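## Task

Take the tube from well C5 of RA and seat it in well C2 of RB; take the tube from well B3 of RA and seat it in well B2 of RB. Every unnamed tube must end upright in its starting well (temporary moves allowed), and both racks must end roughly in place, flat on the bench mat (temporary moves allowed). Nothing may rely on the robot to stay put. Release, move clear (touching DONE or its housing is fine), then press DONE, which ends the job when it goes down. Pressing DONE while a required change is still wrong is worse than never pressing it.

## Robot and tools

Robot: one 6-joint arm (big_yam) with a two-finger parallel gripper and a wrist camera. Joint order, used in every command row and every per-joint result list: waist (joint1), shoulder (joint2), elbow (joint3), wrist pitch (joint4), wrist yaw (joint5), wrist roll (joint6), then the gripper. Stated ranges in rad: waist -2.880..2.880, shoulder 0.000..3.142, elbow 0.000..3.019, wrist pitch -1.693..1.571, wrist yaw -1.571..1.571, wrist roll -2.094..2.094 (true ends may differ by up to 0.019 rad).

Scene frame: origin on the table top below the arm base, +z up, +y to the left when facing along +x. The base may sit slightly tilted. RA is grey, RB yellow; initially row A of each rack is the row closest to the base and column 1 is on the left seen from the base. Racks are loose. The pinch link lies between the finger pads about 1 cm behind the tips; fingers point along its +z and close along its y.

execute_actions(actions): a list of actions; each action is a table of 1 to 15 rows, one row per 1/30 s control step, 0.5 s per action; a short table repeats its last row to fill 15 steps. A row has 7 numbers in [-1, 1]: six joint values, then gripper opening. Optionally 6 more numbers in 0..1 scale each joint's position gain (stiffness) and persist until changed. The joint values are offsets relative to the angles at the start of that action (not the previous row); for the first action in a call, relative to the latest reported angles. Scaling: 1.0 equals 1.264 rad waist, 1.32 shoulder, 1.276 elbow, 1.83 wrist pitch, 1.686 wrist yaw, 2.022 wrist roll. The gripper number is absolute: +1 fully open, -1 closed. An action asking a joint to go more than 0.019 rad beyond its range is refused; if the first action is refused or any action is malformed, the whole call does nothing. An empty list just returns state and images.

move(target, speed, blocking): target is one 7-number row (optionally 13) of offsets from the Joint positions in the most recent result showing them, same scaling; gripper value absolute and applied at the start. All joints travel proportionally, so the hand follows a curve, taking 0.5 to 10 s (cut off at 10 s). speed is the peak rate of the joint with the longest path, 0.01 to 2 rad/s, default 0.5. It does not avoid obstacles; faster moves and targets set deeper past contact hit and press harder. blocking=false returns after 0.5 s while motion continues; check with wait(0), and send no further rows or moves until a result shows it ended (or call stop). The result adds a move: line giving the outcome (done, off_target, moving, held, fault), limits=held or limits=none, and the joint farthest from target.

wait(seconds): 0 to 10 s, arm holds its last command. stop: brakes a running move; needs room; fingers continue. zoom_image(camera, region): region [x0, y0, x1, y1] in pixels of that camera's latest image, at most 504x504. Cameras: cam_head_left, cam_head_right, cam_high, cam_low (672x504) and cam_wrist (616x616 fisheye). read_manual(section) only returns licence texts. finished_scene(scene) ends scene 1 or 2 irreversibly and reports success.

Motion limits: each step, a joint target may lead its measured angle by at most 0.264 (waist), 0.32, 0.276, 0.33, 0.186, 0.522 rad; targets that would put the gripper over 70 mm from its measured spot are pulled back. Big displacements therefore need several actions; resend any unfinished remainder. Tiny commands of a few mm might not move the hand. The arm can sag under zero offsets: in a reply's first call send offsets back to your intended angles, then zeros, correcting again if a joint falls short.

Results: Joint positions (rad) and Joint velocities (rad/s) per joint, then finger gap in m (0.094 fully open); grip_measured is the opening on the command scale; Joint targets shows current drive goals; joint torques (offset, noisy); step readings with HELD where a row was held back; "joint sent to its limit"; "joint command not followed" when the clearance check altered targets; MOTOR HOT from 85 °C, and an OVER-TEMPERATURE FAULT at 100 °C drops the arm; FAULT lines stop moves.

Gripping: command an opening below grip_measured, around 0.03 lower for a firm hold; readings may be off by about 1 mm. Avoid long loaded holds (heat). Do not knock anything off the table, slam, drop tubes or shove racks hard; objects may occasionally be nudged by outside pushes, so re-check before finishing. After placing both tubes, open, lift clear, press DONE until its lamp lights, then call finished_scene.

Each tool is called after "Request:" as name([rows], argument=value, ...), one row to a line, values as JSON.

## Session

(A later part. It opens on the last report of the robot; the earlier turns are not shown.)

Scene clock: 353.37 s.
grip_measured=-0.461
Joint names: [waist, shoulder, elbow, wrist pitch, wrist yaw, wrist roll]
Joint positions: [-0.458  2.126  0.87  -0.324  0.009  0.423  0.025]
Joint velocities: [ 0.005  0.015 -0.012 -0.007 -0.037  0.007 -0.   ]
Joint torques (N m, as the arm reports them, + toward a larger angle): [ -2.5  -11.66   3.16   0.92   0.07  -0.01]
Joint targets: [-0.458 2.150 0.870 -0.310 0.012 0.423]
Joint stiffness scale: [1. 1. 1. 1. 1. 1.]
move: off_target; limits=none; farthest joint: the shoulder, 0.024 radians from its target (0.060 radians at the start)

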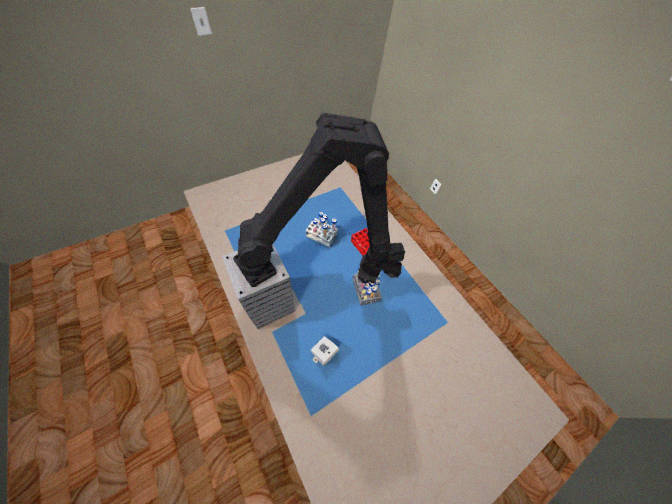

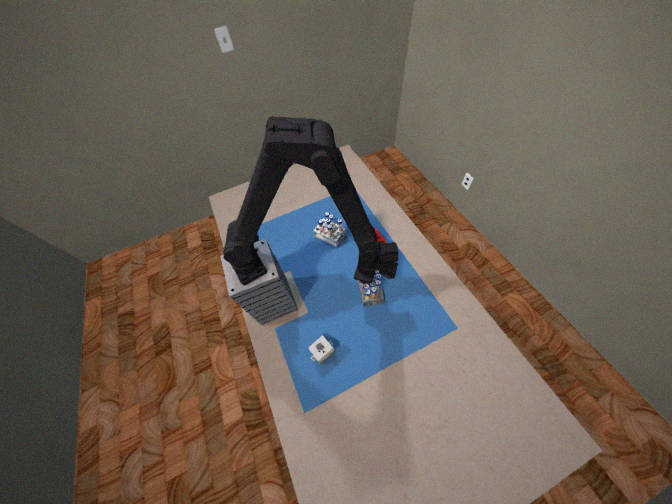

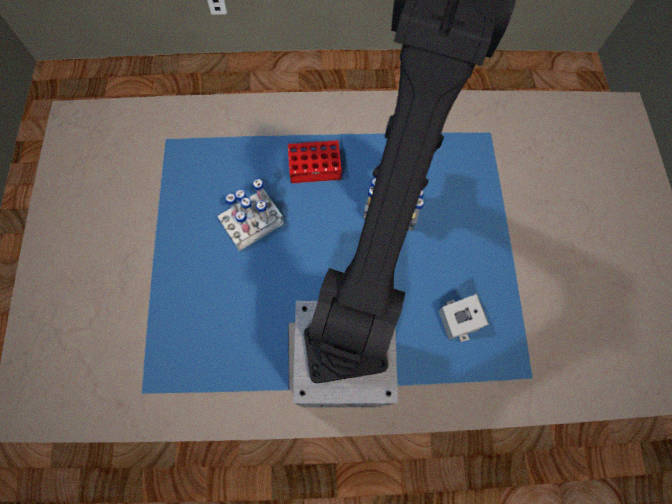

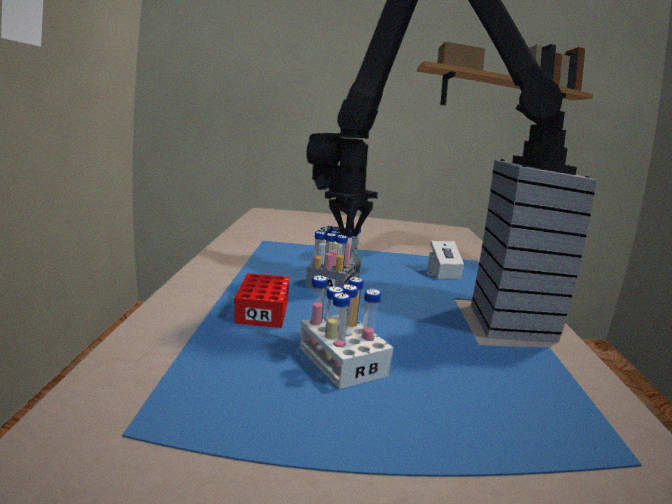

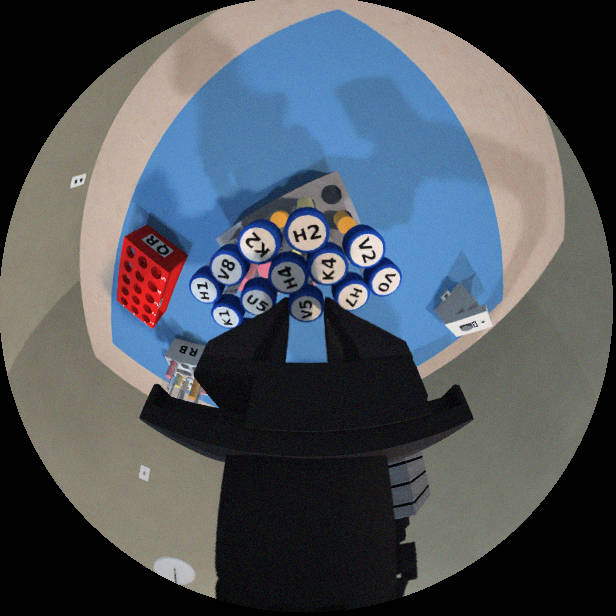

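Request:
move(target=[0,0,0,0,0,0,-0.6])

Request:
move(target=[0,-0.27,0,-0.185,0,0,-0.6], speed=0.15)

Request:
move(target=[0.42,0.1,0.22,-0.08,0,-0.2,-0.6], speed=0.3)

Scene clock: 368.47 s.
grip_measured=-0.551
Joint names: [waist, shoulder, elbow, wrist pitch, wrist yaw, wrist roll]
Joint positions: [-0.458  2.126  0.87  -0.324  0.009  0.423  0.021]
Joint velocities: [-0.015 -0.015 -0.007 -0.022  0.022  0.051  0.   ]
Joint torques (N m, as the arm reports them, + toward a larger angle): [ -2.29 -13.67   3.28   0.44  -0.12  -0.02]
Joint targets: [-0.458 2.126 0.870 -0.324 0.009 0.423]
Joint stiffness scale: [1. 1. 1. 1. 1. 1.]
move: done; limits=none; farthest joint: the waist, 0.000 radians from its target (0.000 radians at the start)

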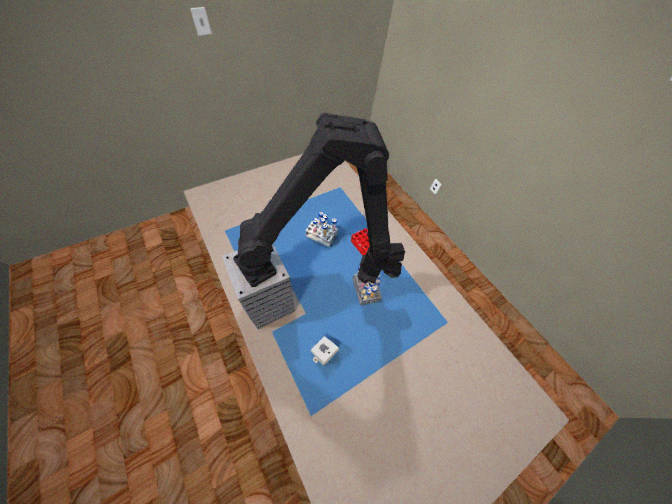

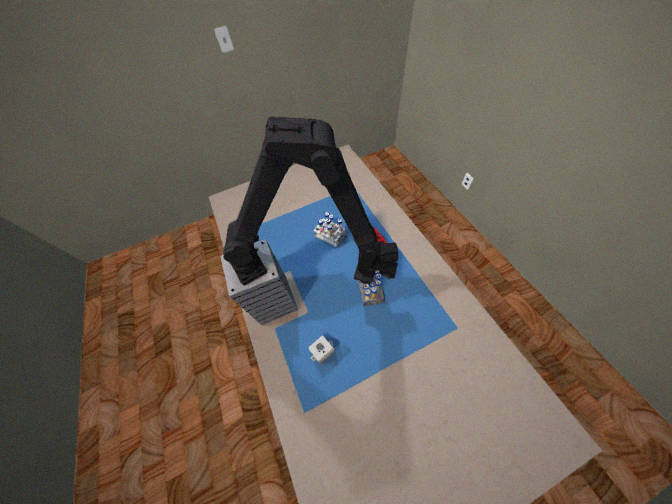

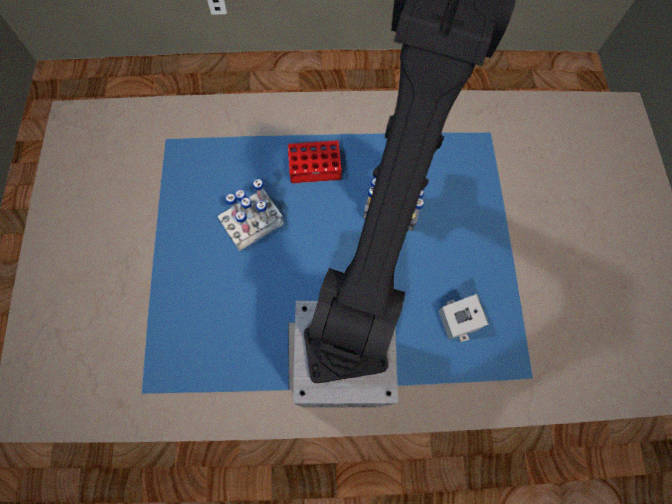

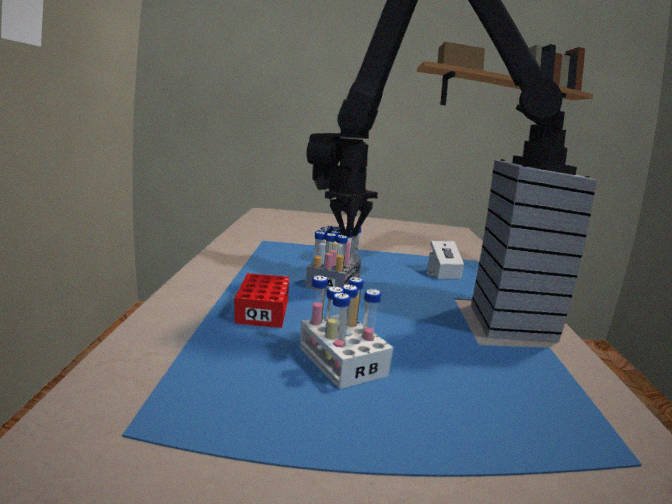

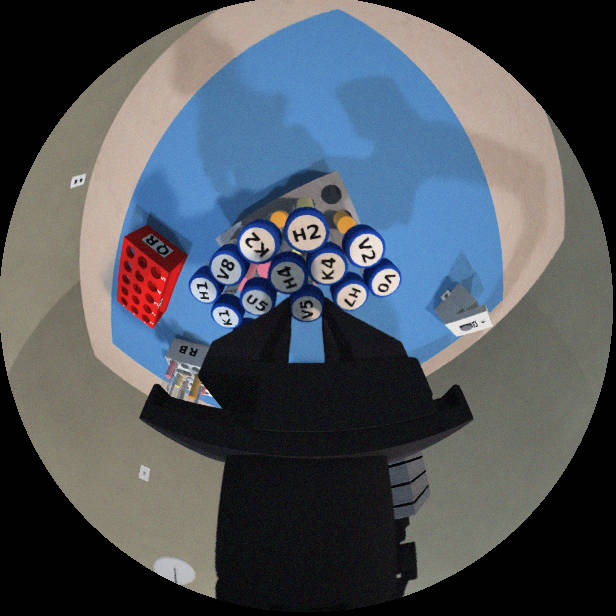

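Scene clock: 371.20 s.
grip_measured=-0.551
Joint names: [waist, shoulder, elbow, wrist pitch, wrist yaw, wrist roll]
Joint positions: [-0.458  1.782  0.87  -0.648  0.009  0.423  0.021]
Joint velocities: [-0.005 -0.005 -0.012 -0.007 -0.037 -0.066 -0.001]
Joint torques (N m, as the arm reports them, + toward a larger angle): [ -2.3  -13.7    6.48  -0.06  -0.07   0.02]
Joint targets: [-0.458 1.770 0.870 -0.662 0.009 0.423]
Joint stiffness scale: [1. 1. 1. 1. 1. 1.]
move: done; limits=none; farthest joint: the wrist pitch, 0.015 radians from its target (0.339 radians at the start)

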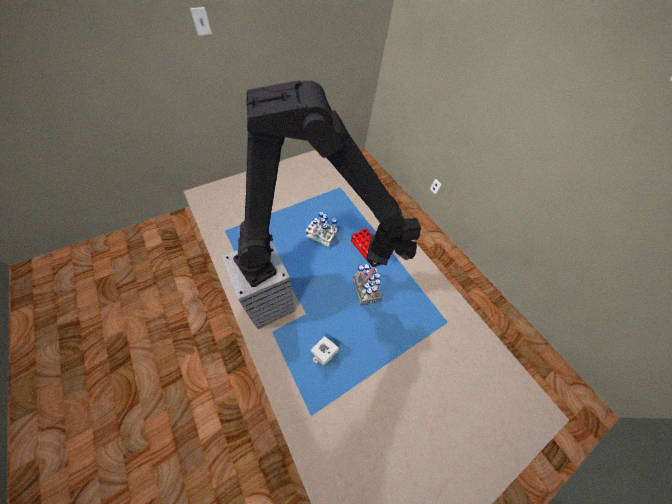

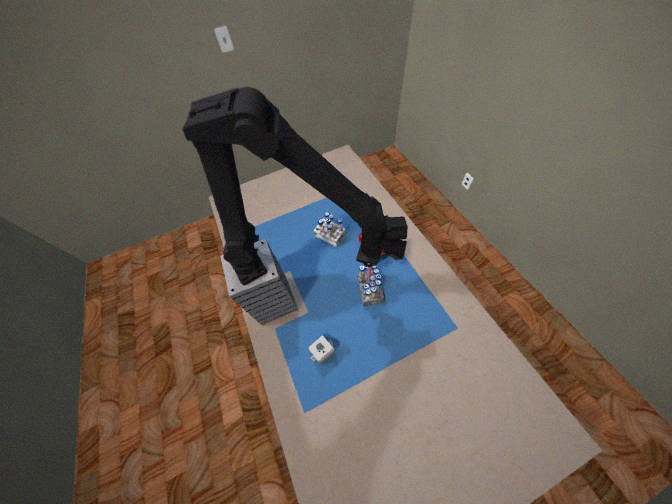

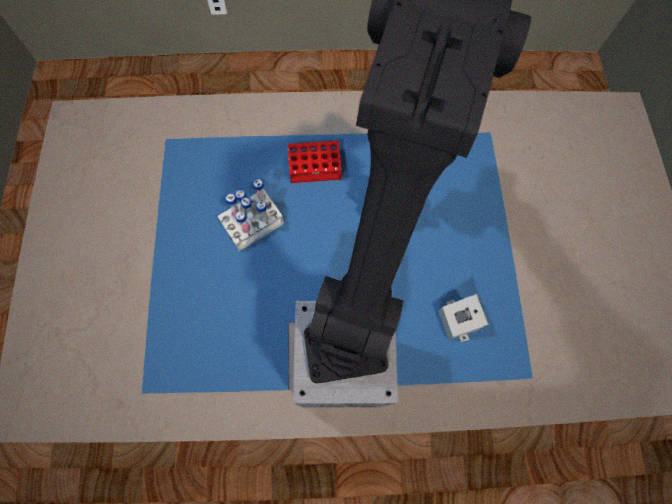

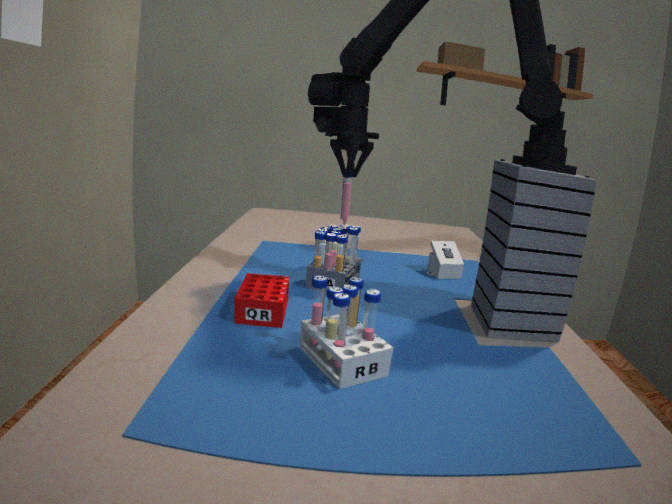

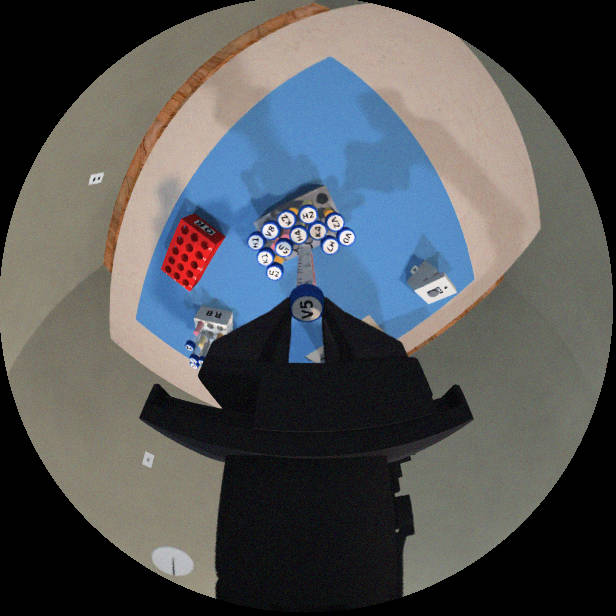

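Scene clock: 373.60 s.
grip_measured=-0.551
Joint names: [waist, shoulder, elbow, wrist pitch, wrist yaw, wrist roll]
Joint positions: [ 0.072  1.895  1.113 -0.779  0.009  0.03   0.021]
Joint velocities: [-0.005 -0.015 -0.002 -0.002 -0.037 -0.066 -0.001]
Joint torques (N m, as the arm reports them, + toward a larger angle): [ -2.56 -13.81  10.54  -0.18  -0.14  -0.14]
Joint targets: [0.073 1.914 1.151 -0.794 0.009 0.018]
Joint stiffness scale: [1. 1. 1. 1. 1. 1.]
move: off_target; limits=none; farthest joint: the elbow, 0.037 radians from its target (0.280 radians at the start)

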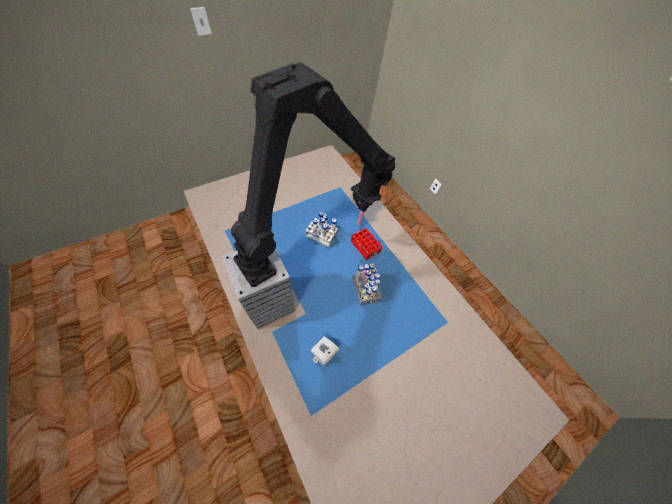

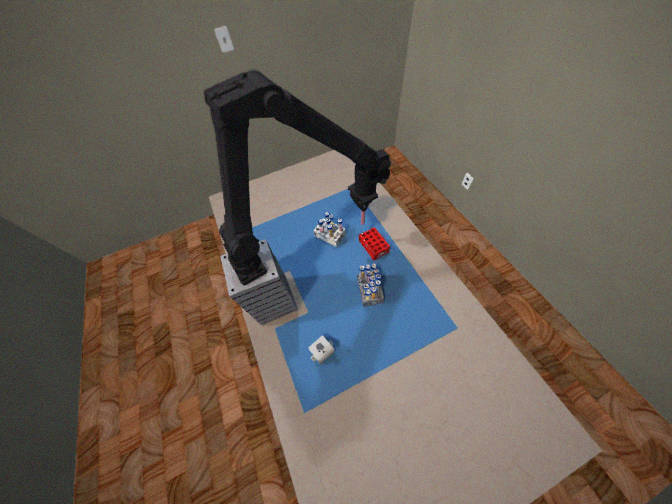

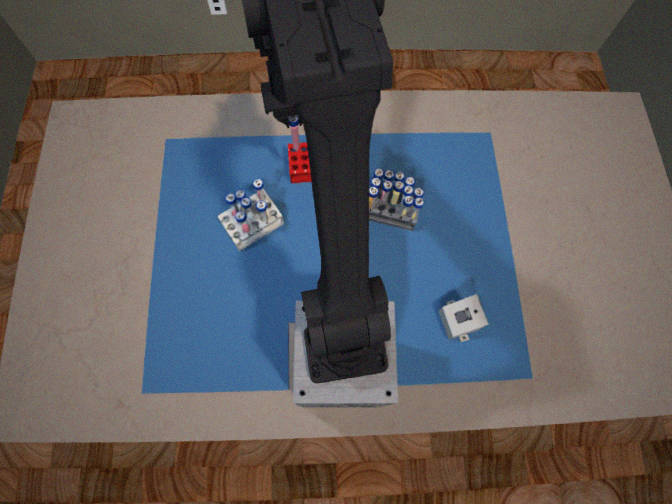

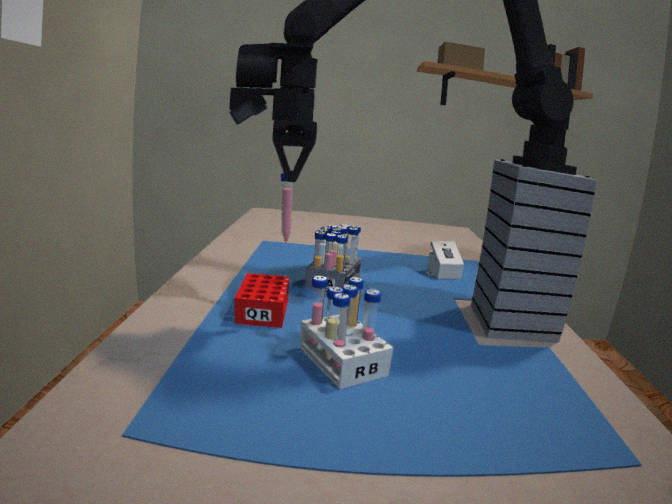

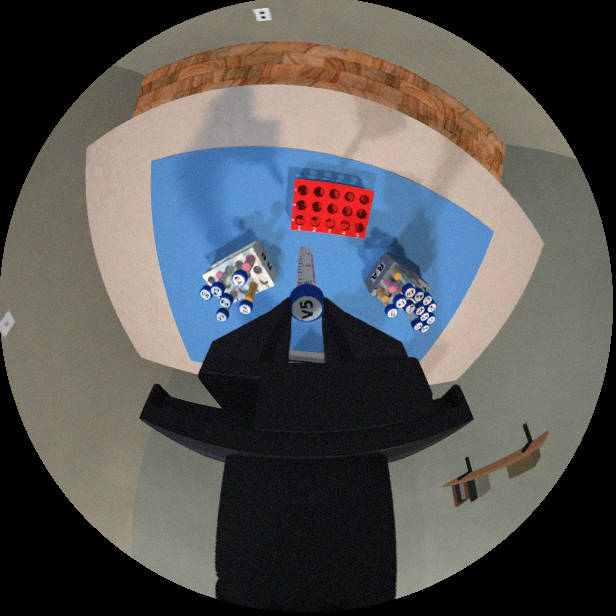

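Request:
move(target=[0.03,0.16,0.03,0.11,0,0,-0.6], speed=0.15)

Request:
zoom_image(camera="cam_wrist", region=[236,200,376,340])

Request:
zoom_image(camera="cam_low", region=[210,200,350,340])

Scene clock: 386.37 s.
grip_measured=-0.551
Joint names: [waist, shoulder, elbow, wrist pitch, wrist yaw, wrist roll]
Joint positions: [ 0.096  2.091  1.117 -0.595  0.009  0.03   0.021]
Joint velocities: [-0.005 -0.005  0.012 -0.007 -0.051 -0.11   0.   ]
Joint torques (N m, as the arm reports them, + toward a larger angle): [ -0.5  -15.09   8.66   0.85  -0.09   0.  ]
Joint targets: [0.110 2.106 1.152 -0.578 0.009 0.031]
Joint stiffness scale: [1. 1. 1. 1. 1. 1.]
move: off_target; limits=none; farthest joint: the elbow, 0.034 radians from its target (0.038 radians at the start)

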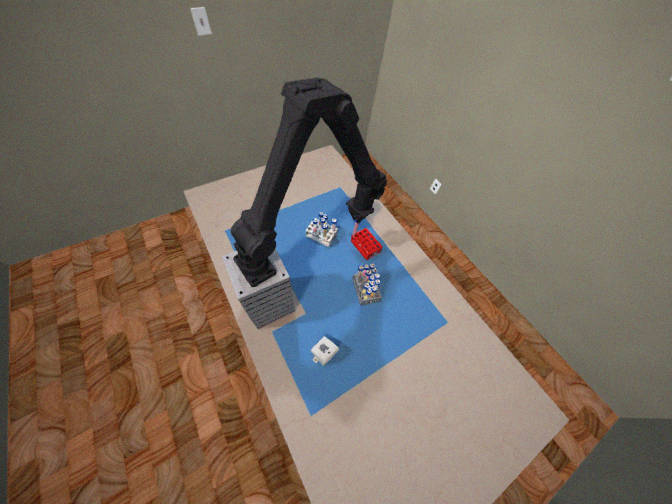

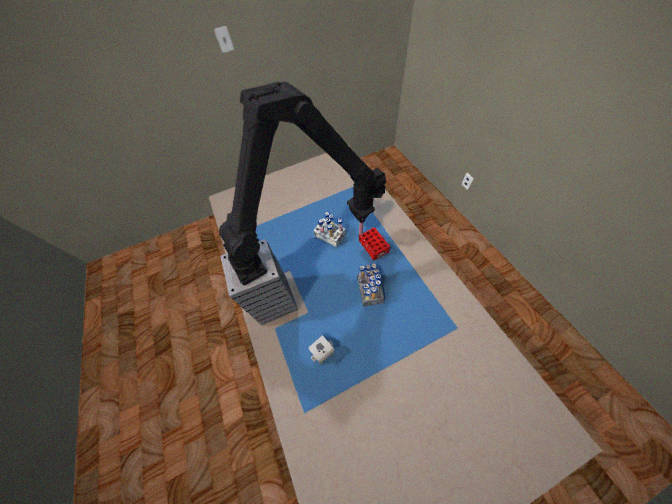

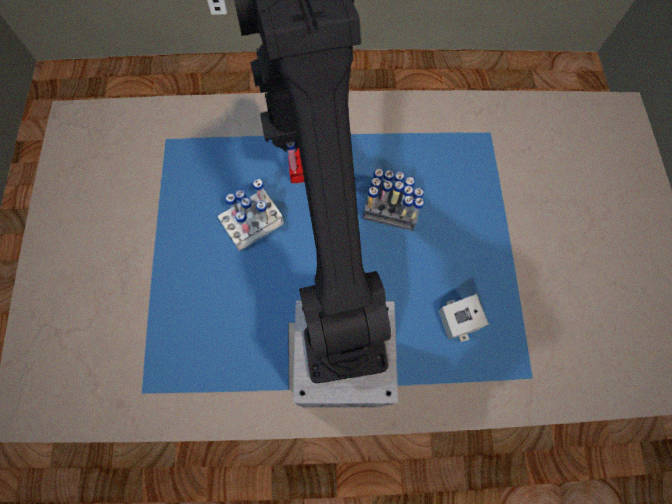

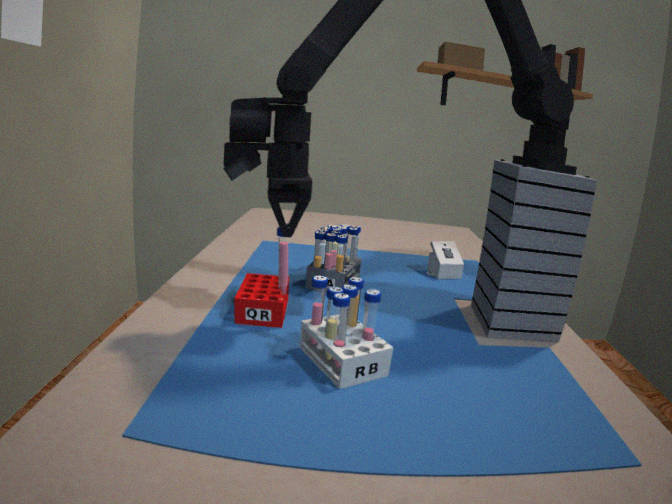

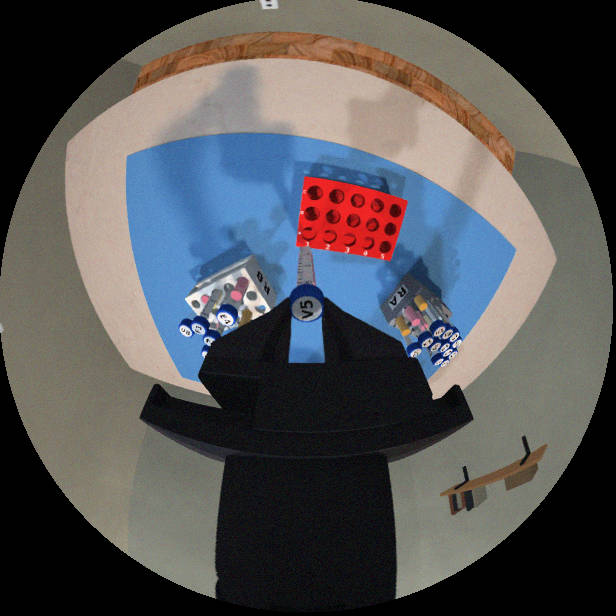

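Region (236, 200, 376, 340) of cam_wrist's 616x616 image, scaled by 3.600, with more detail than that image has.

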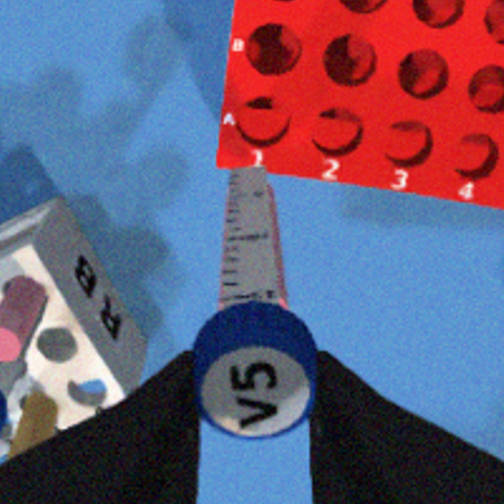

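Region (210, 200, 350, 340) of cam_low's 672x504 image, scaled by 3.600, with more detail than that image has.

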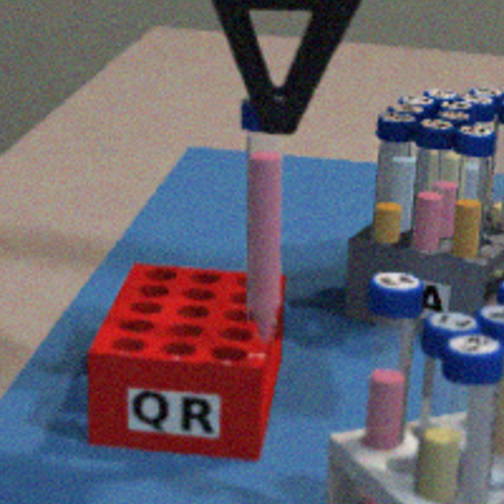

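Request:
move(target=[-0.018,0.036,0.05,0,0,0,-0.6], speed=0.06)

Request:
zoom_image(camera="cam_wrist", region=[236,200,376,340])

Request:
zoom_image(camera="cam_low", region=[210,200,350,340])

Scene clock: 396.87 s.
grip_measured=-0.551
Joint names: [waist, shoulder, elbow, wrist pitch, wrist yaw, wrist roll]
Joint positions: [ 0.087  2.118  1.149 -0.595  0.009  0.03   0.021]
Joint velocities: [-0.015  0.005 -0.007 -0.002 -0.066 -0.066 -0.   ]
Joint torques (N m, as the arm reports them, + toward a larger angle): [ -3.55 -14.9    8.68   0.49  -0.11  -0.02]
Joint targets: [0.073 2.139 1.181 -0.595 0.009 0.030]
Joint stiffness scale: [1. 1. 1. 1. 1. 1.]
move: off_target; limits=none; farthest joint: the elbow, 0.032 radians from its target (0.062 radians at the start)

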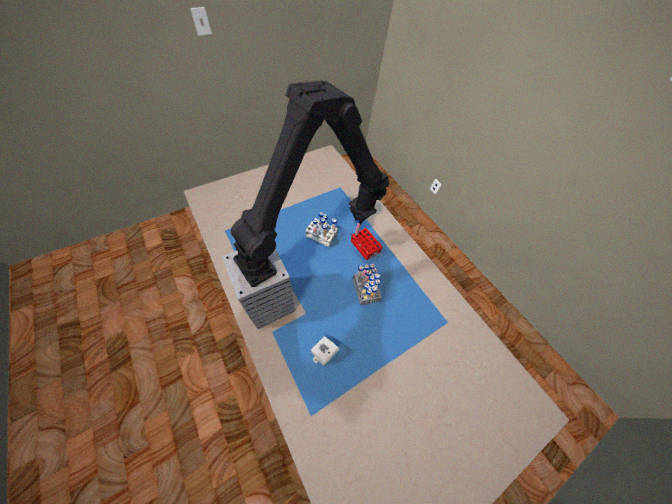

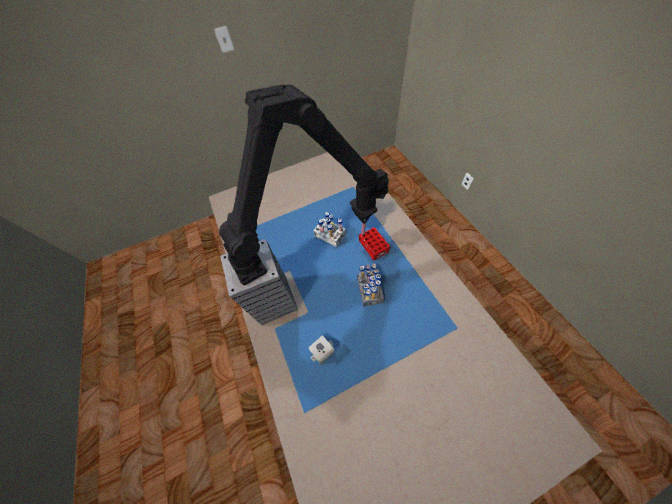

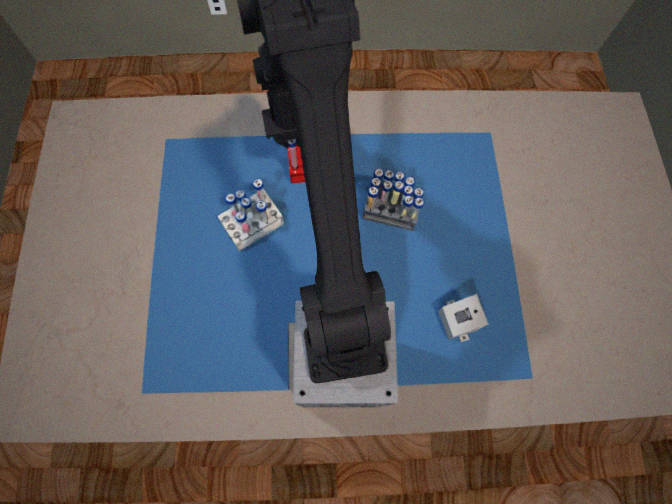

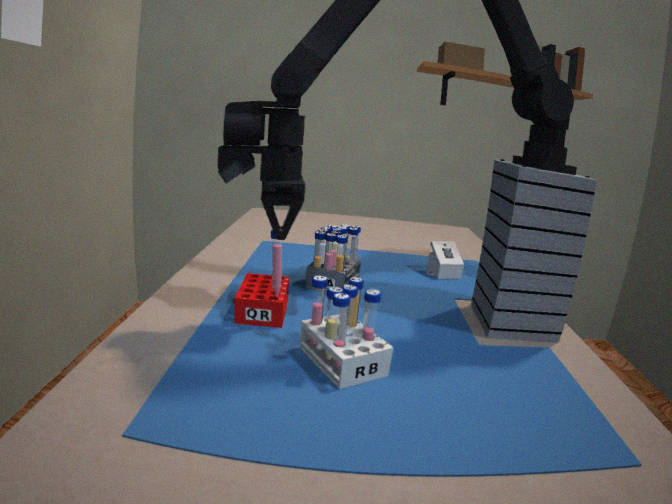

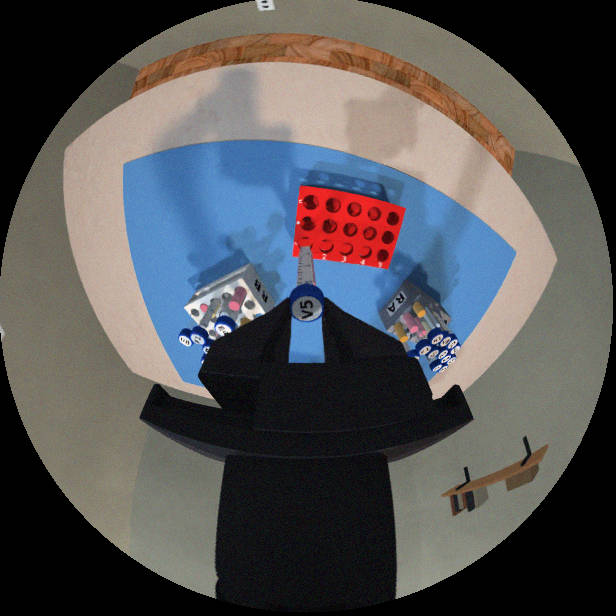

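Region (236, 200, 376, 340) of cam_wrist's 616x616 image, scaled by 3.600, with more detail than that image has.

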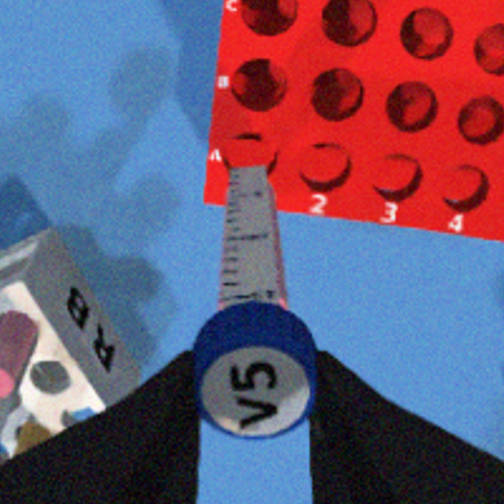

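Region (210, 200, 350, 340) of cam_low's 672x504 image, scaled by 3.600, with more detail than that image has.

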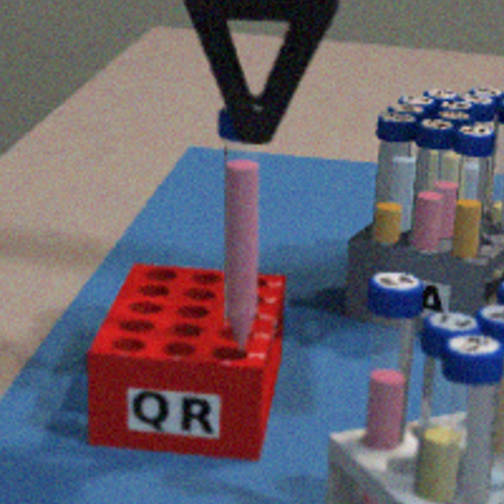

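Request:
move(target=[0,0.025,0.04,0,0,0,-0.6], speed=0.05)

Request:
move(target=[0,0.095,0.035,0.06,0,0,-0.6], speed=0.05)

Request:
zoom_image(camera="cam_low", region=[210,200,350,340])

Scene clock: 404.60 s.
grip_measured=-0.551
Joint names: [waist, shoulder, elbow, wrist pitch, wrist yaw, wrist roll]
Joint positions: [ 0.087  2.13   1.166 -0.595  0.009  0.03   0.021]
Joint velocities: [-0.005 -0.015  0.007 -0.002  0.007 -0.007 -0.   ]
Joint torques (N m, as the arm reports them, + toward a larger angle): [ -2.66 -14.73   8.84   0.49  -0.12  -0.02]
Joint targets: [0.087 2.151 1.199 -0.595 0.009 0.030]
Joint stiffness scale: [1. 1. 1. 1. 1. 1.]
move: off_target; limits=none; farthest joint: the elbow, 0.034 radians from its target (0.051 radians at the start)

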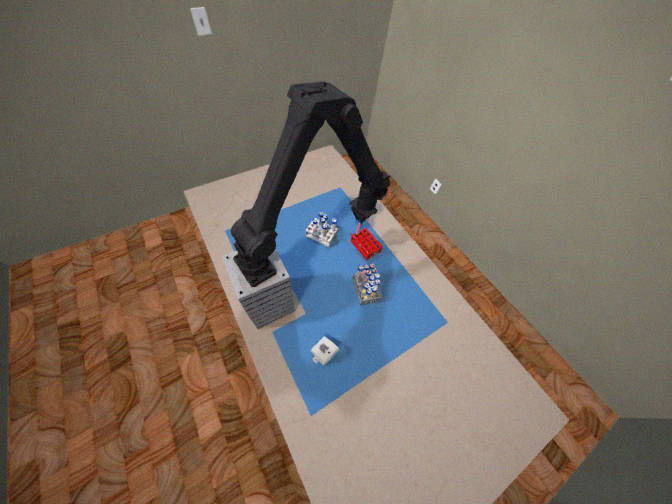

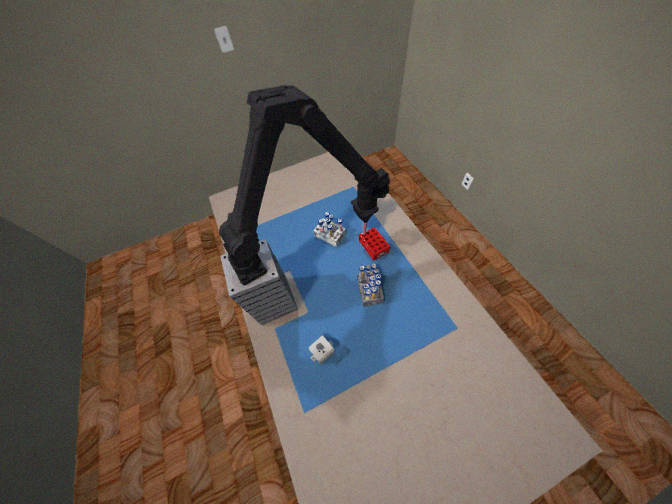

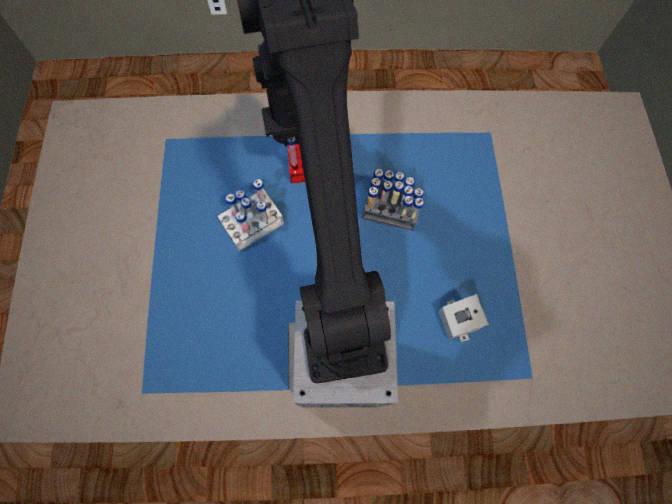

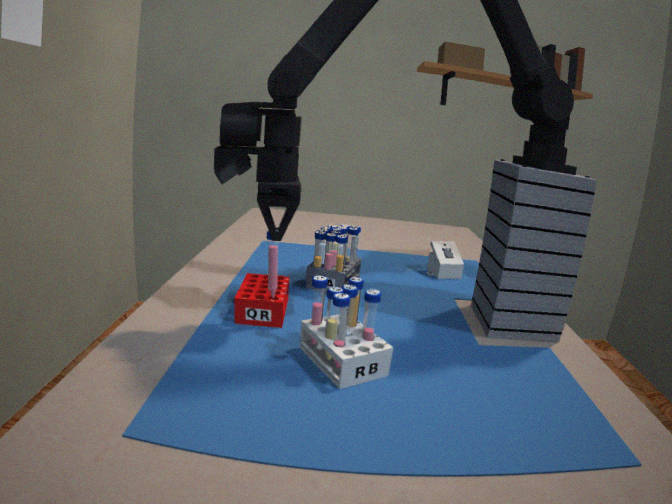

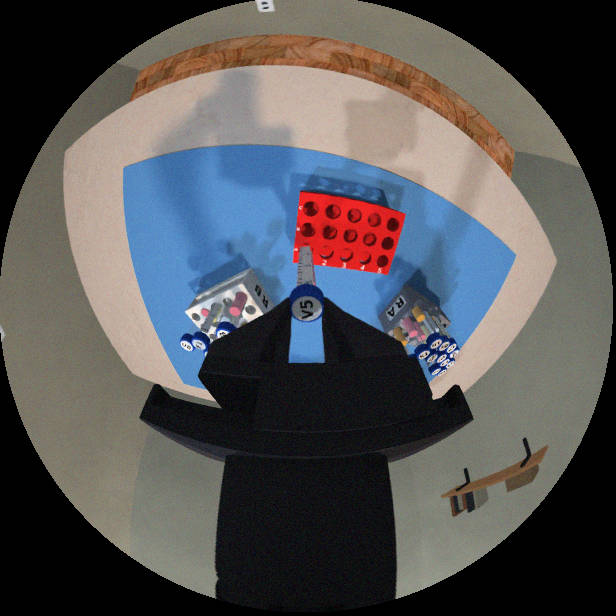

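Scene clock: 407.33 s.
grip_measured=-0.551
Joint names: [waist, shoulder, elbow, wrist pitch, wrist yaw, wrist roll]
Joint positions: [ 0.087  2.231  1.18  -0.505  0.009  0.03   0.021]
Joint velocities: [ 0.005 -0.005  0.017  0.017  0.022  0.051  0.   ]
Joint torques (N m, as the arm reports them, + toward a larger angle): [ -2.32 -15.4    7.74   1.07  -0.09  -0.03]
Joint targets: [0.087 2.255 1.211 -0.486 0.009 0.030]
Joint stiffness scale: [1. 1. 1. 1. 1. 1.]
move: off_target; limits=none; farthest joint: the elbow, 0.030 radians from its target (0.045 radians at the start)

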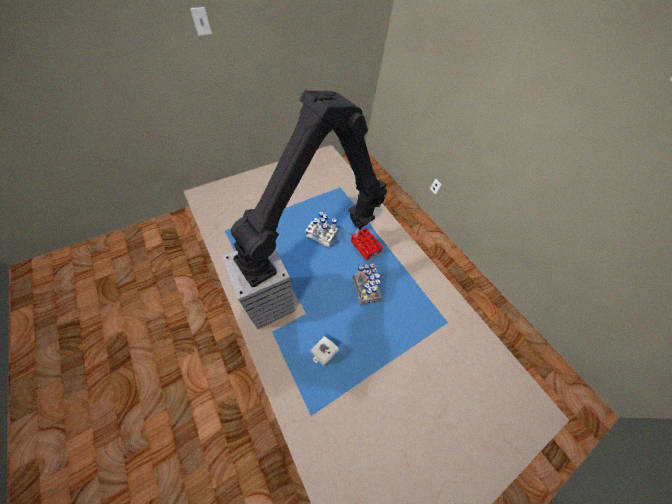

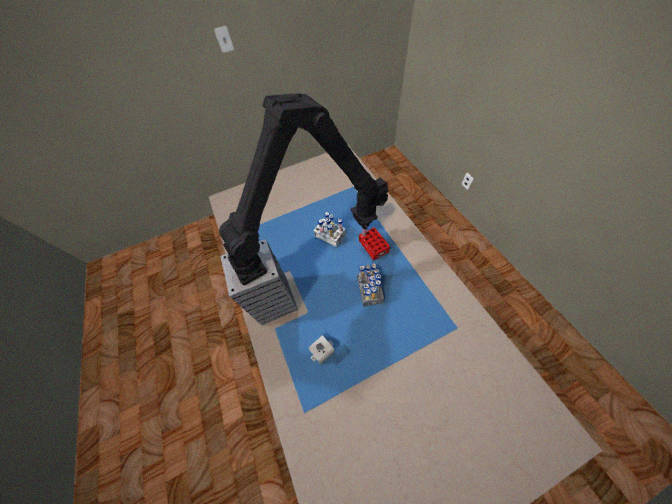

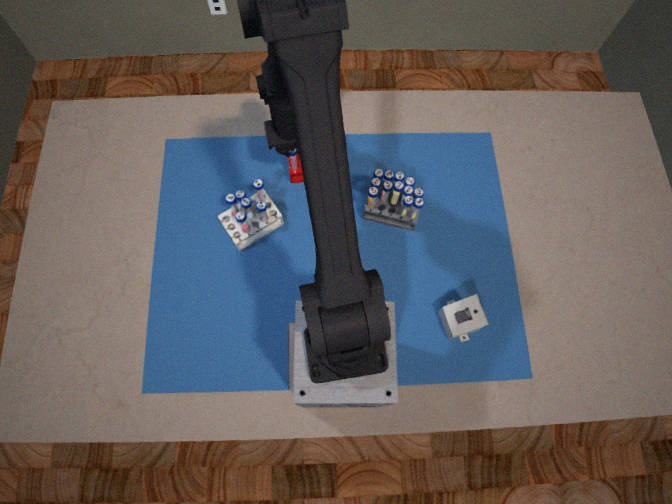

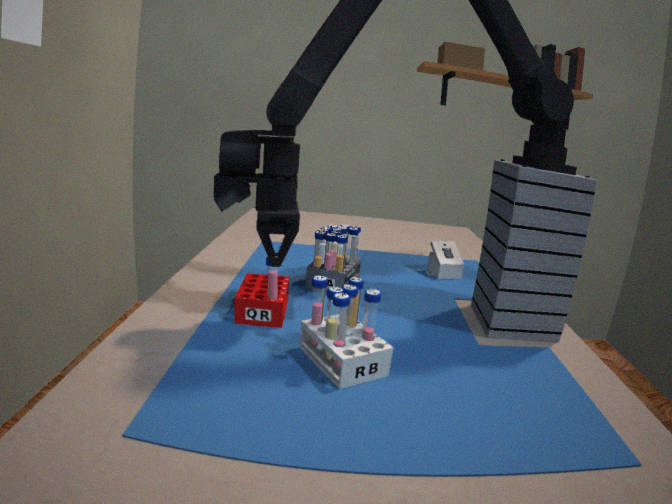

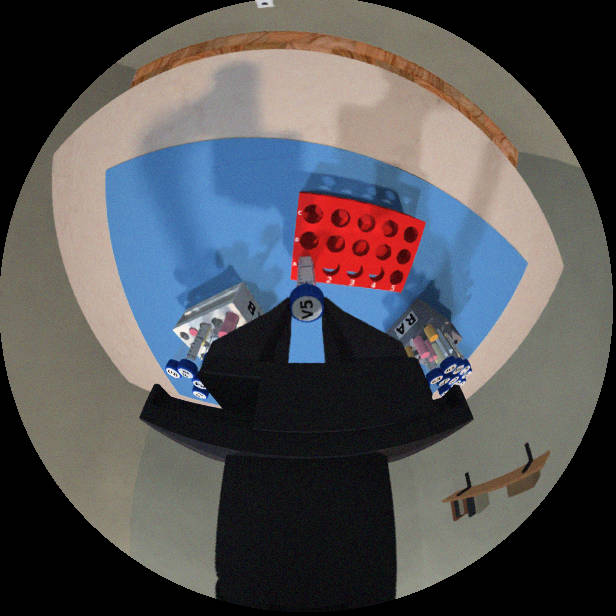

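Region (210, 200, 350, 340) of cam_low's 672x504 image, scaled by 3.600, with more detail than that image has.

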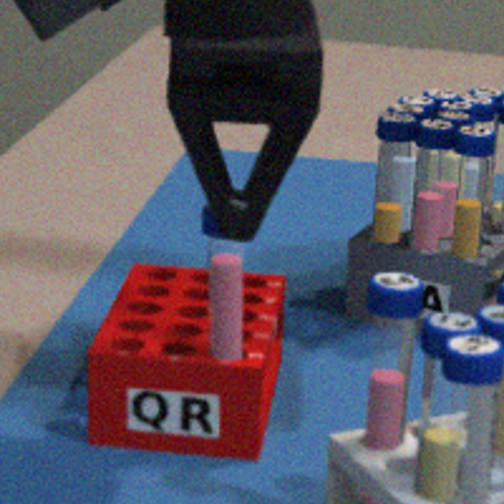

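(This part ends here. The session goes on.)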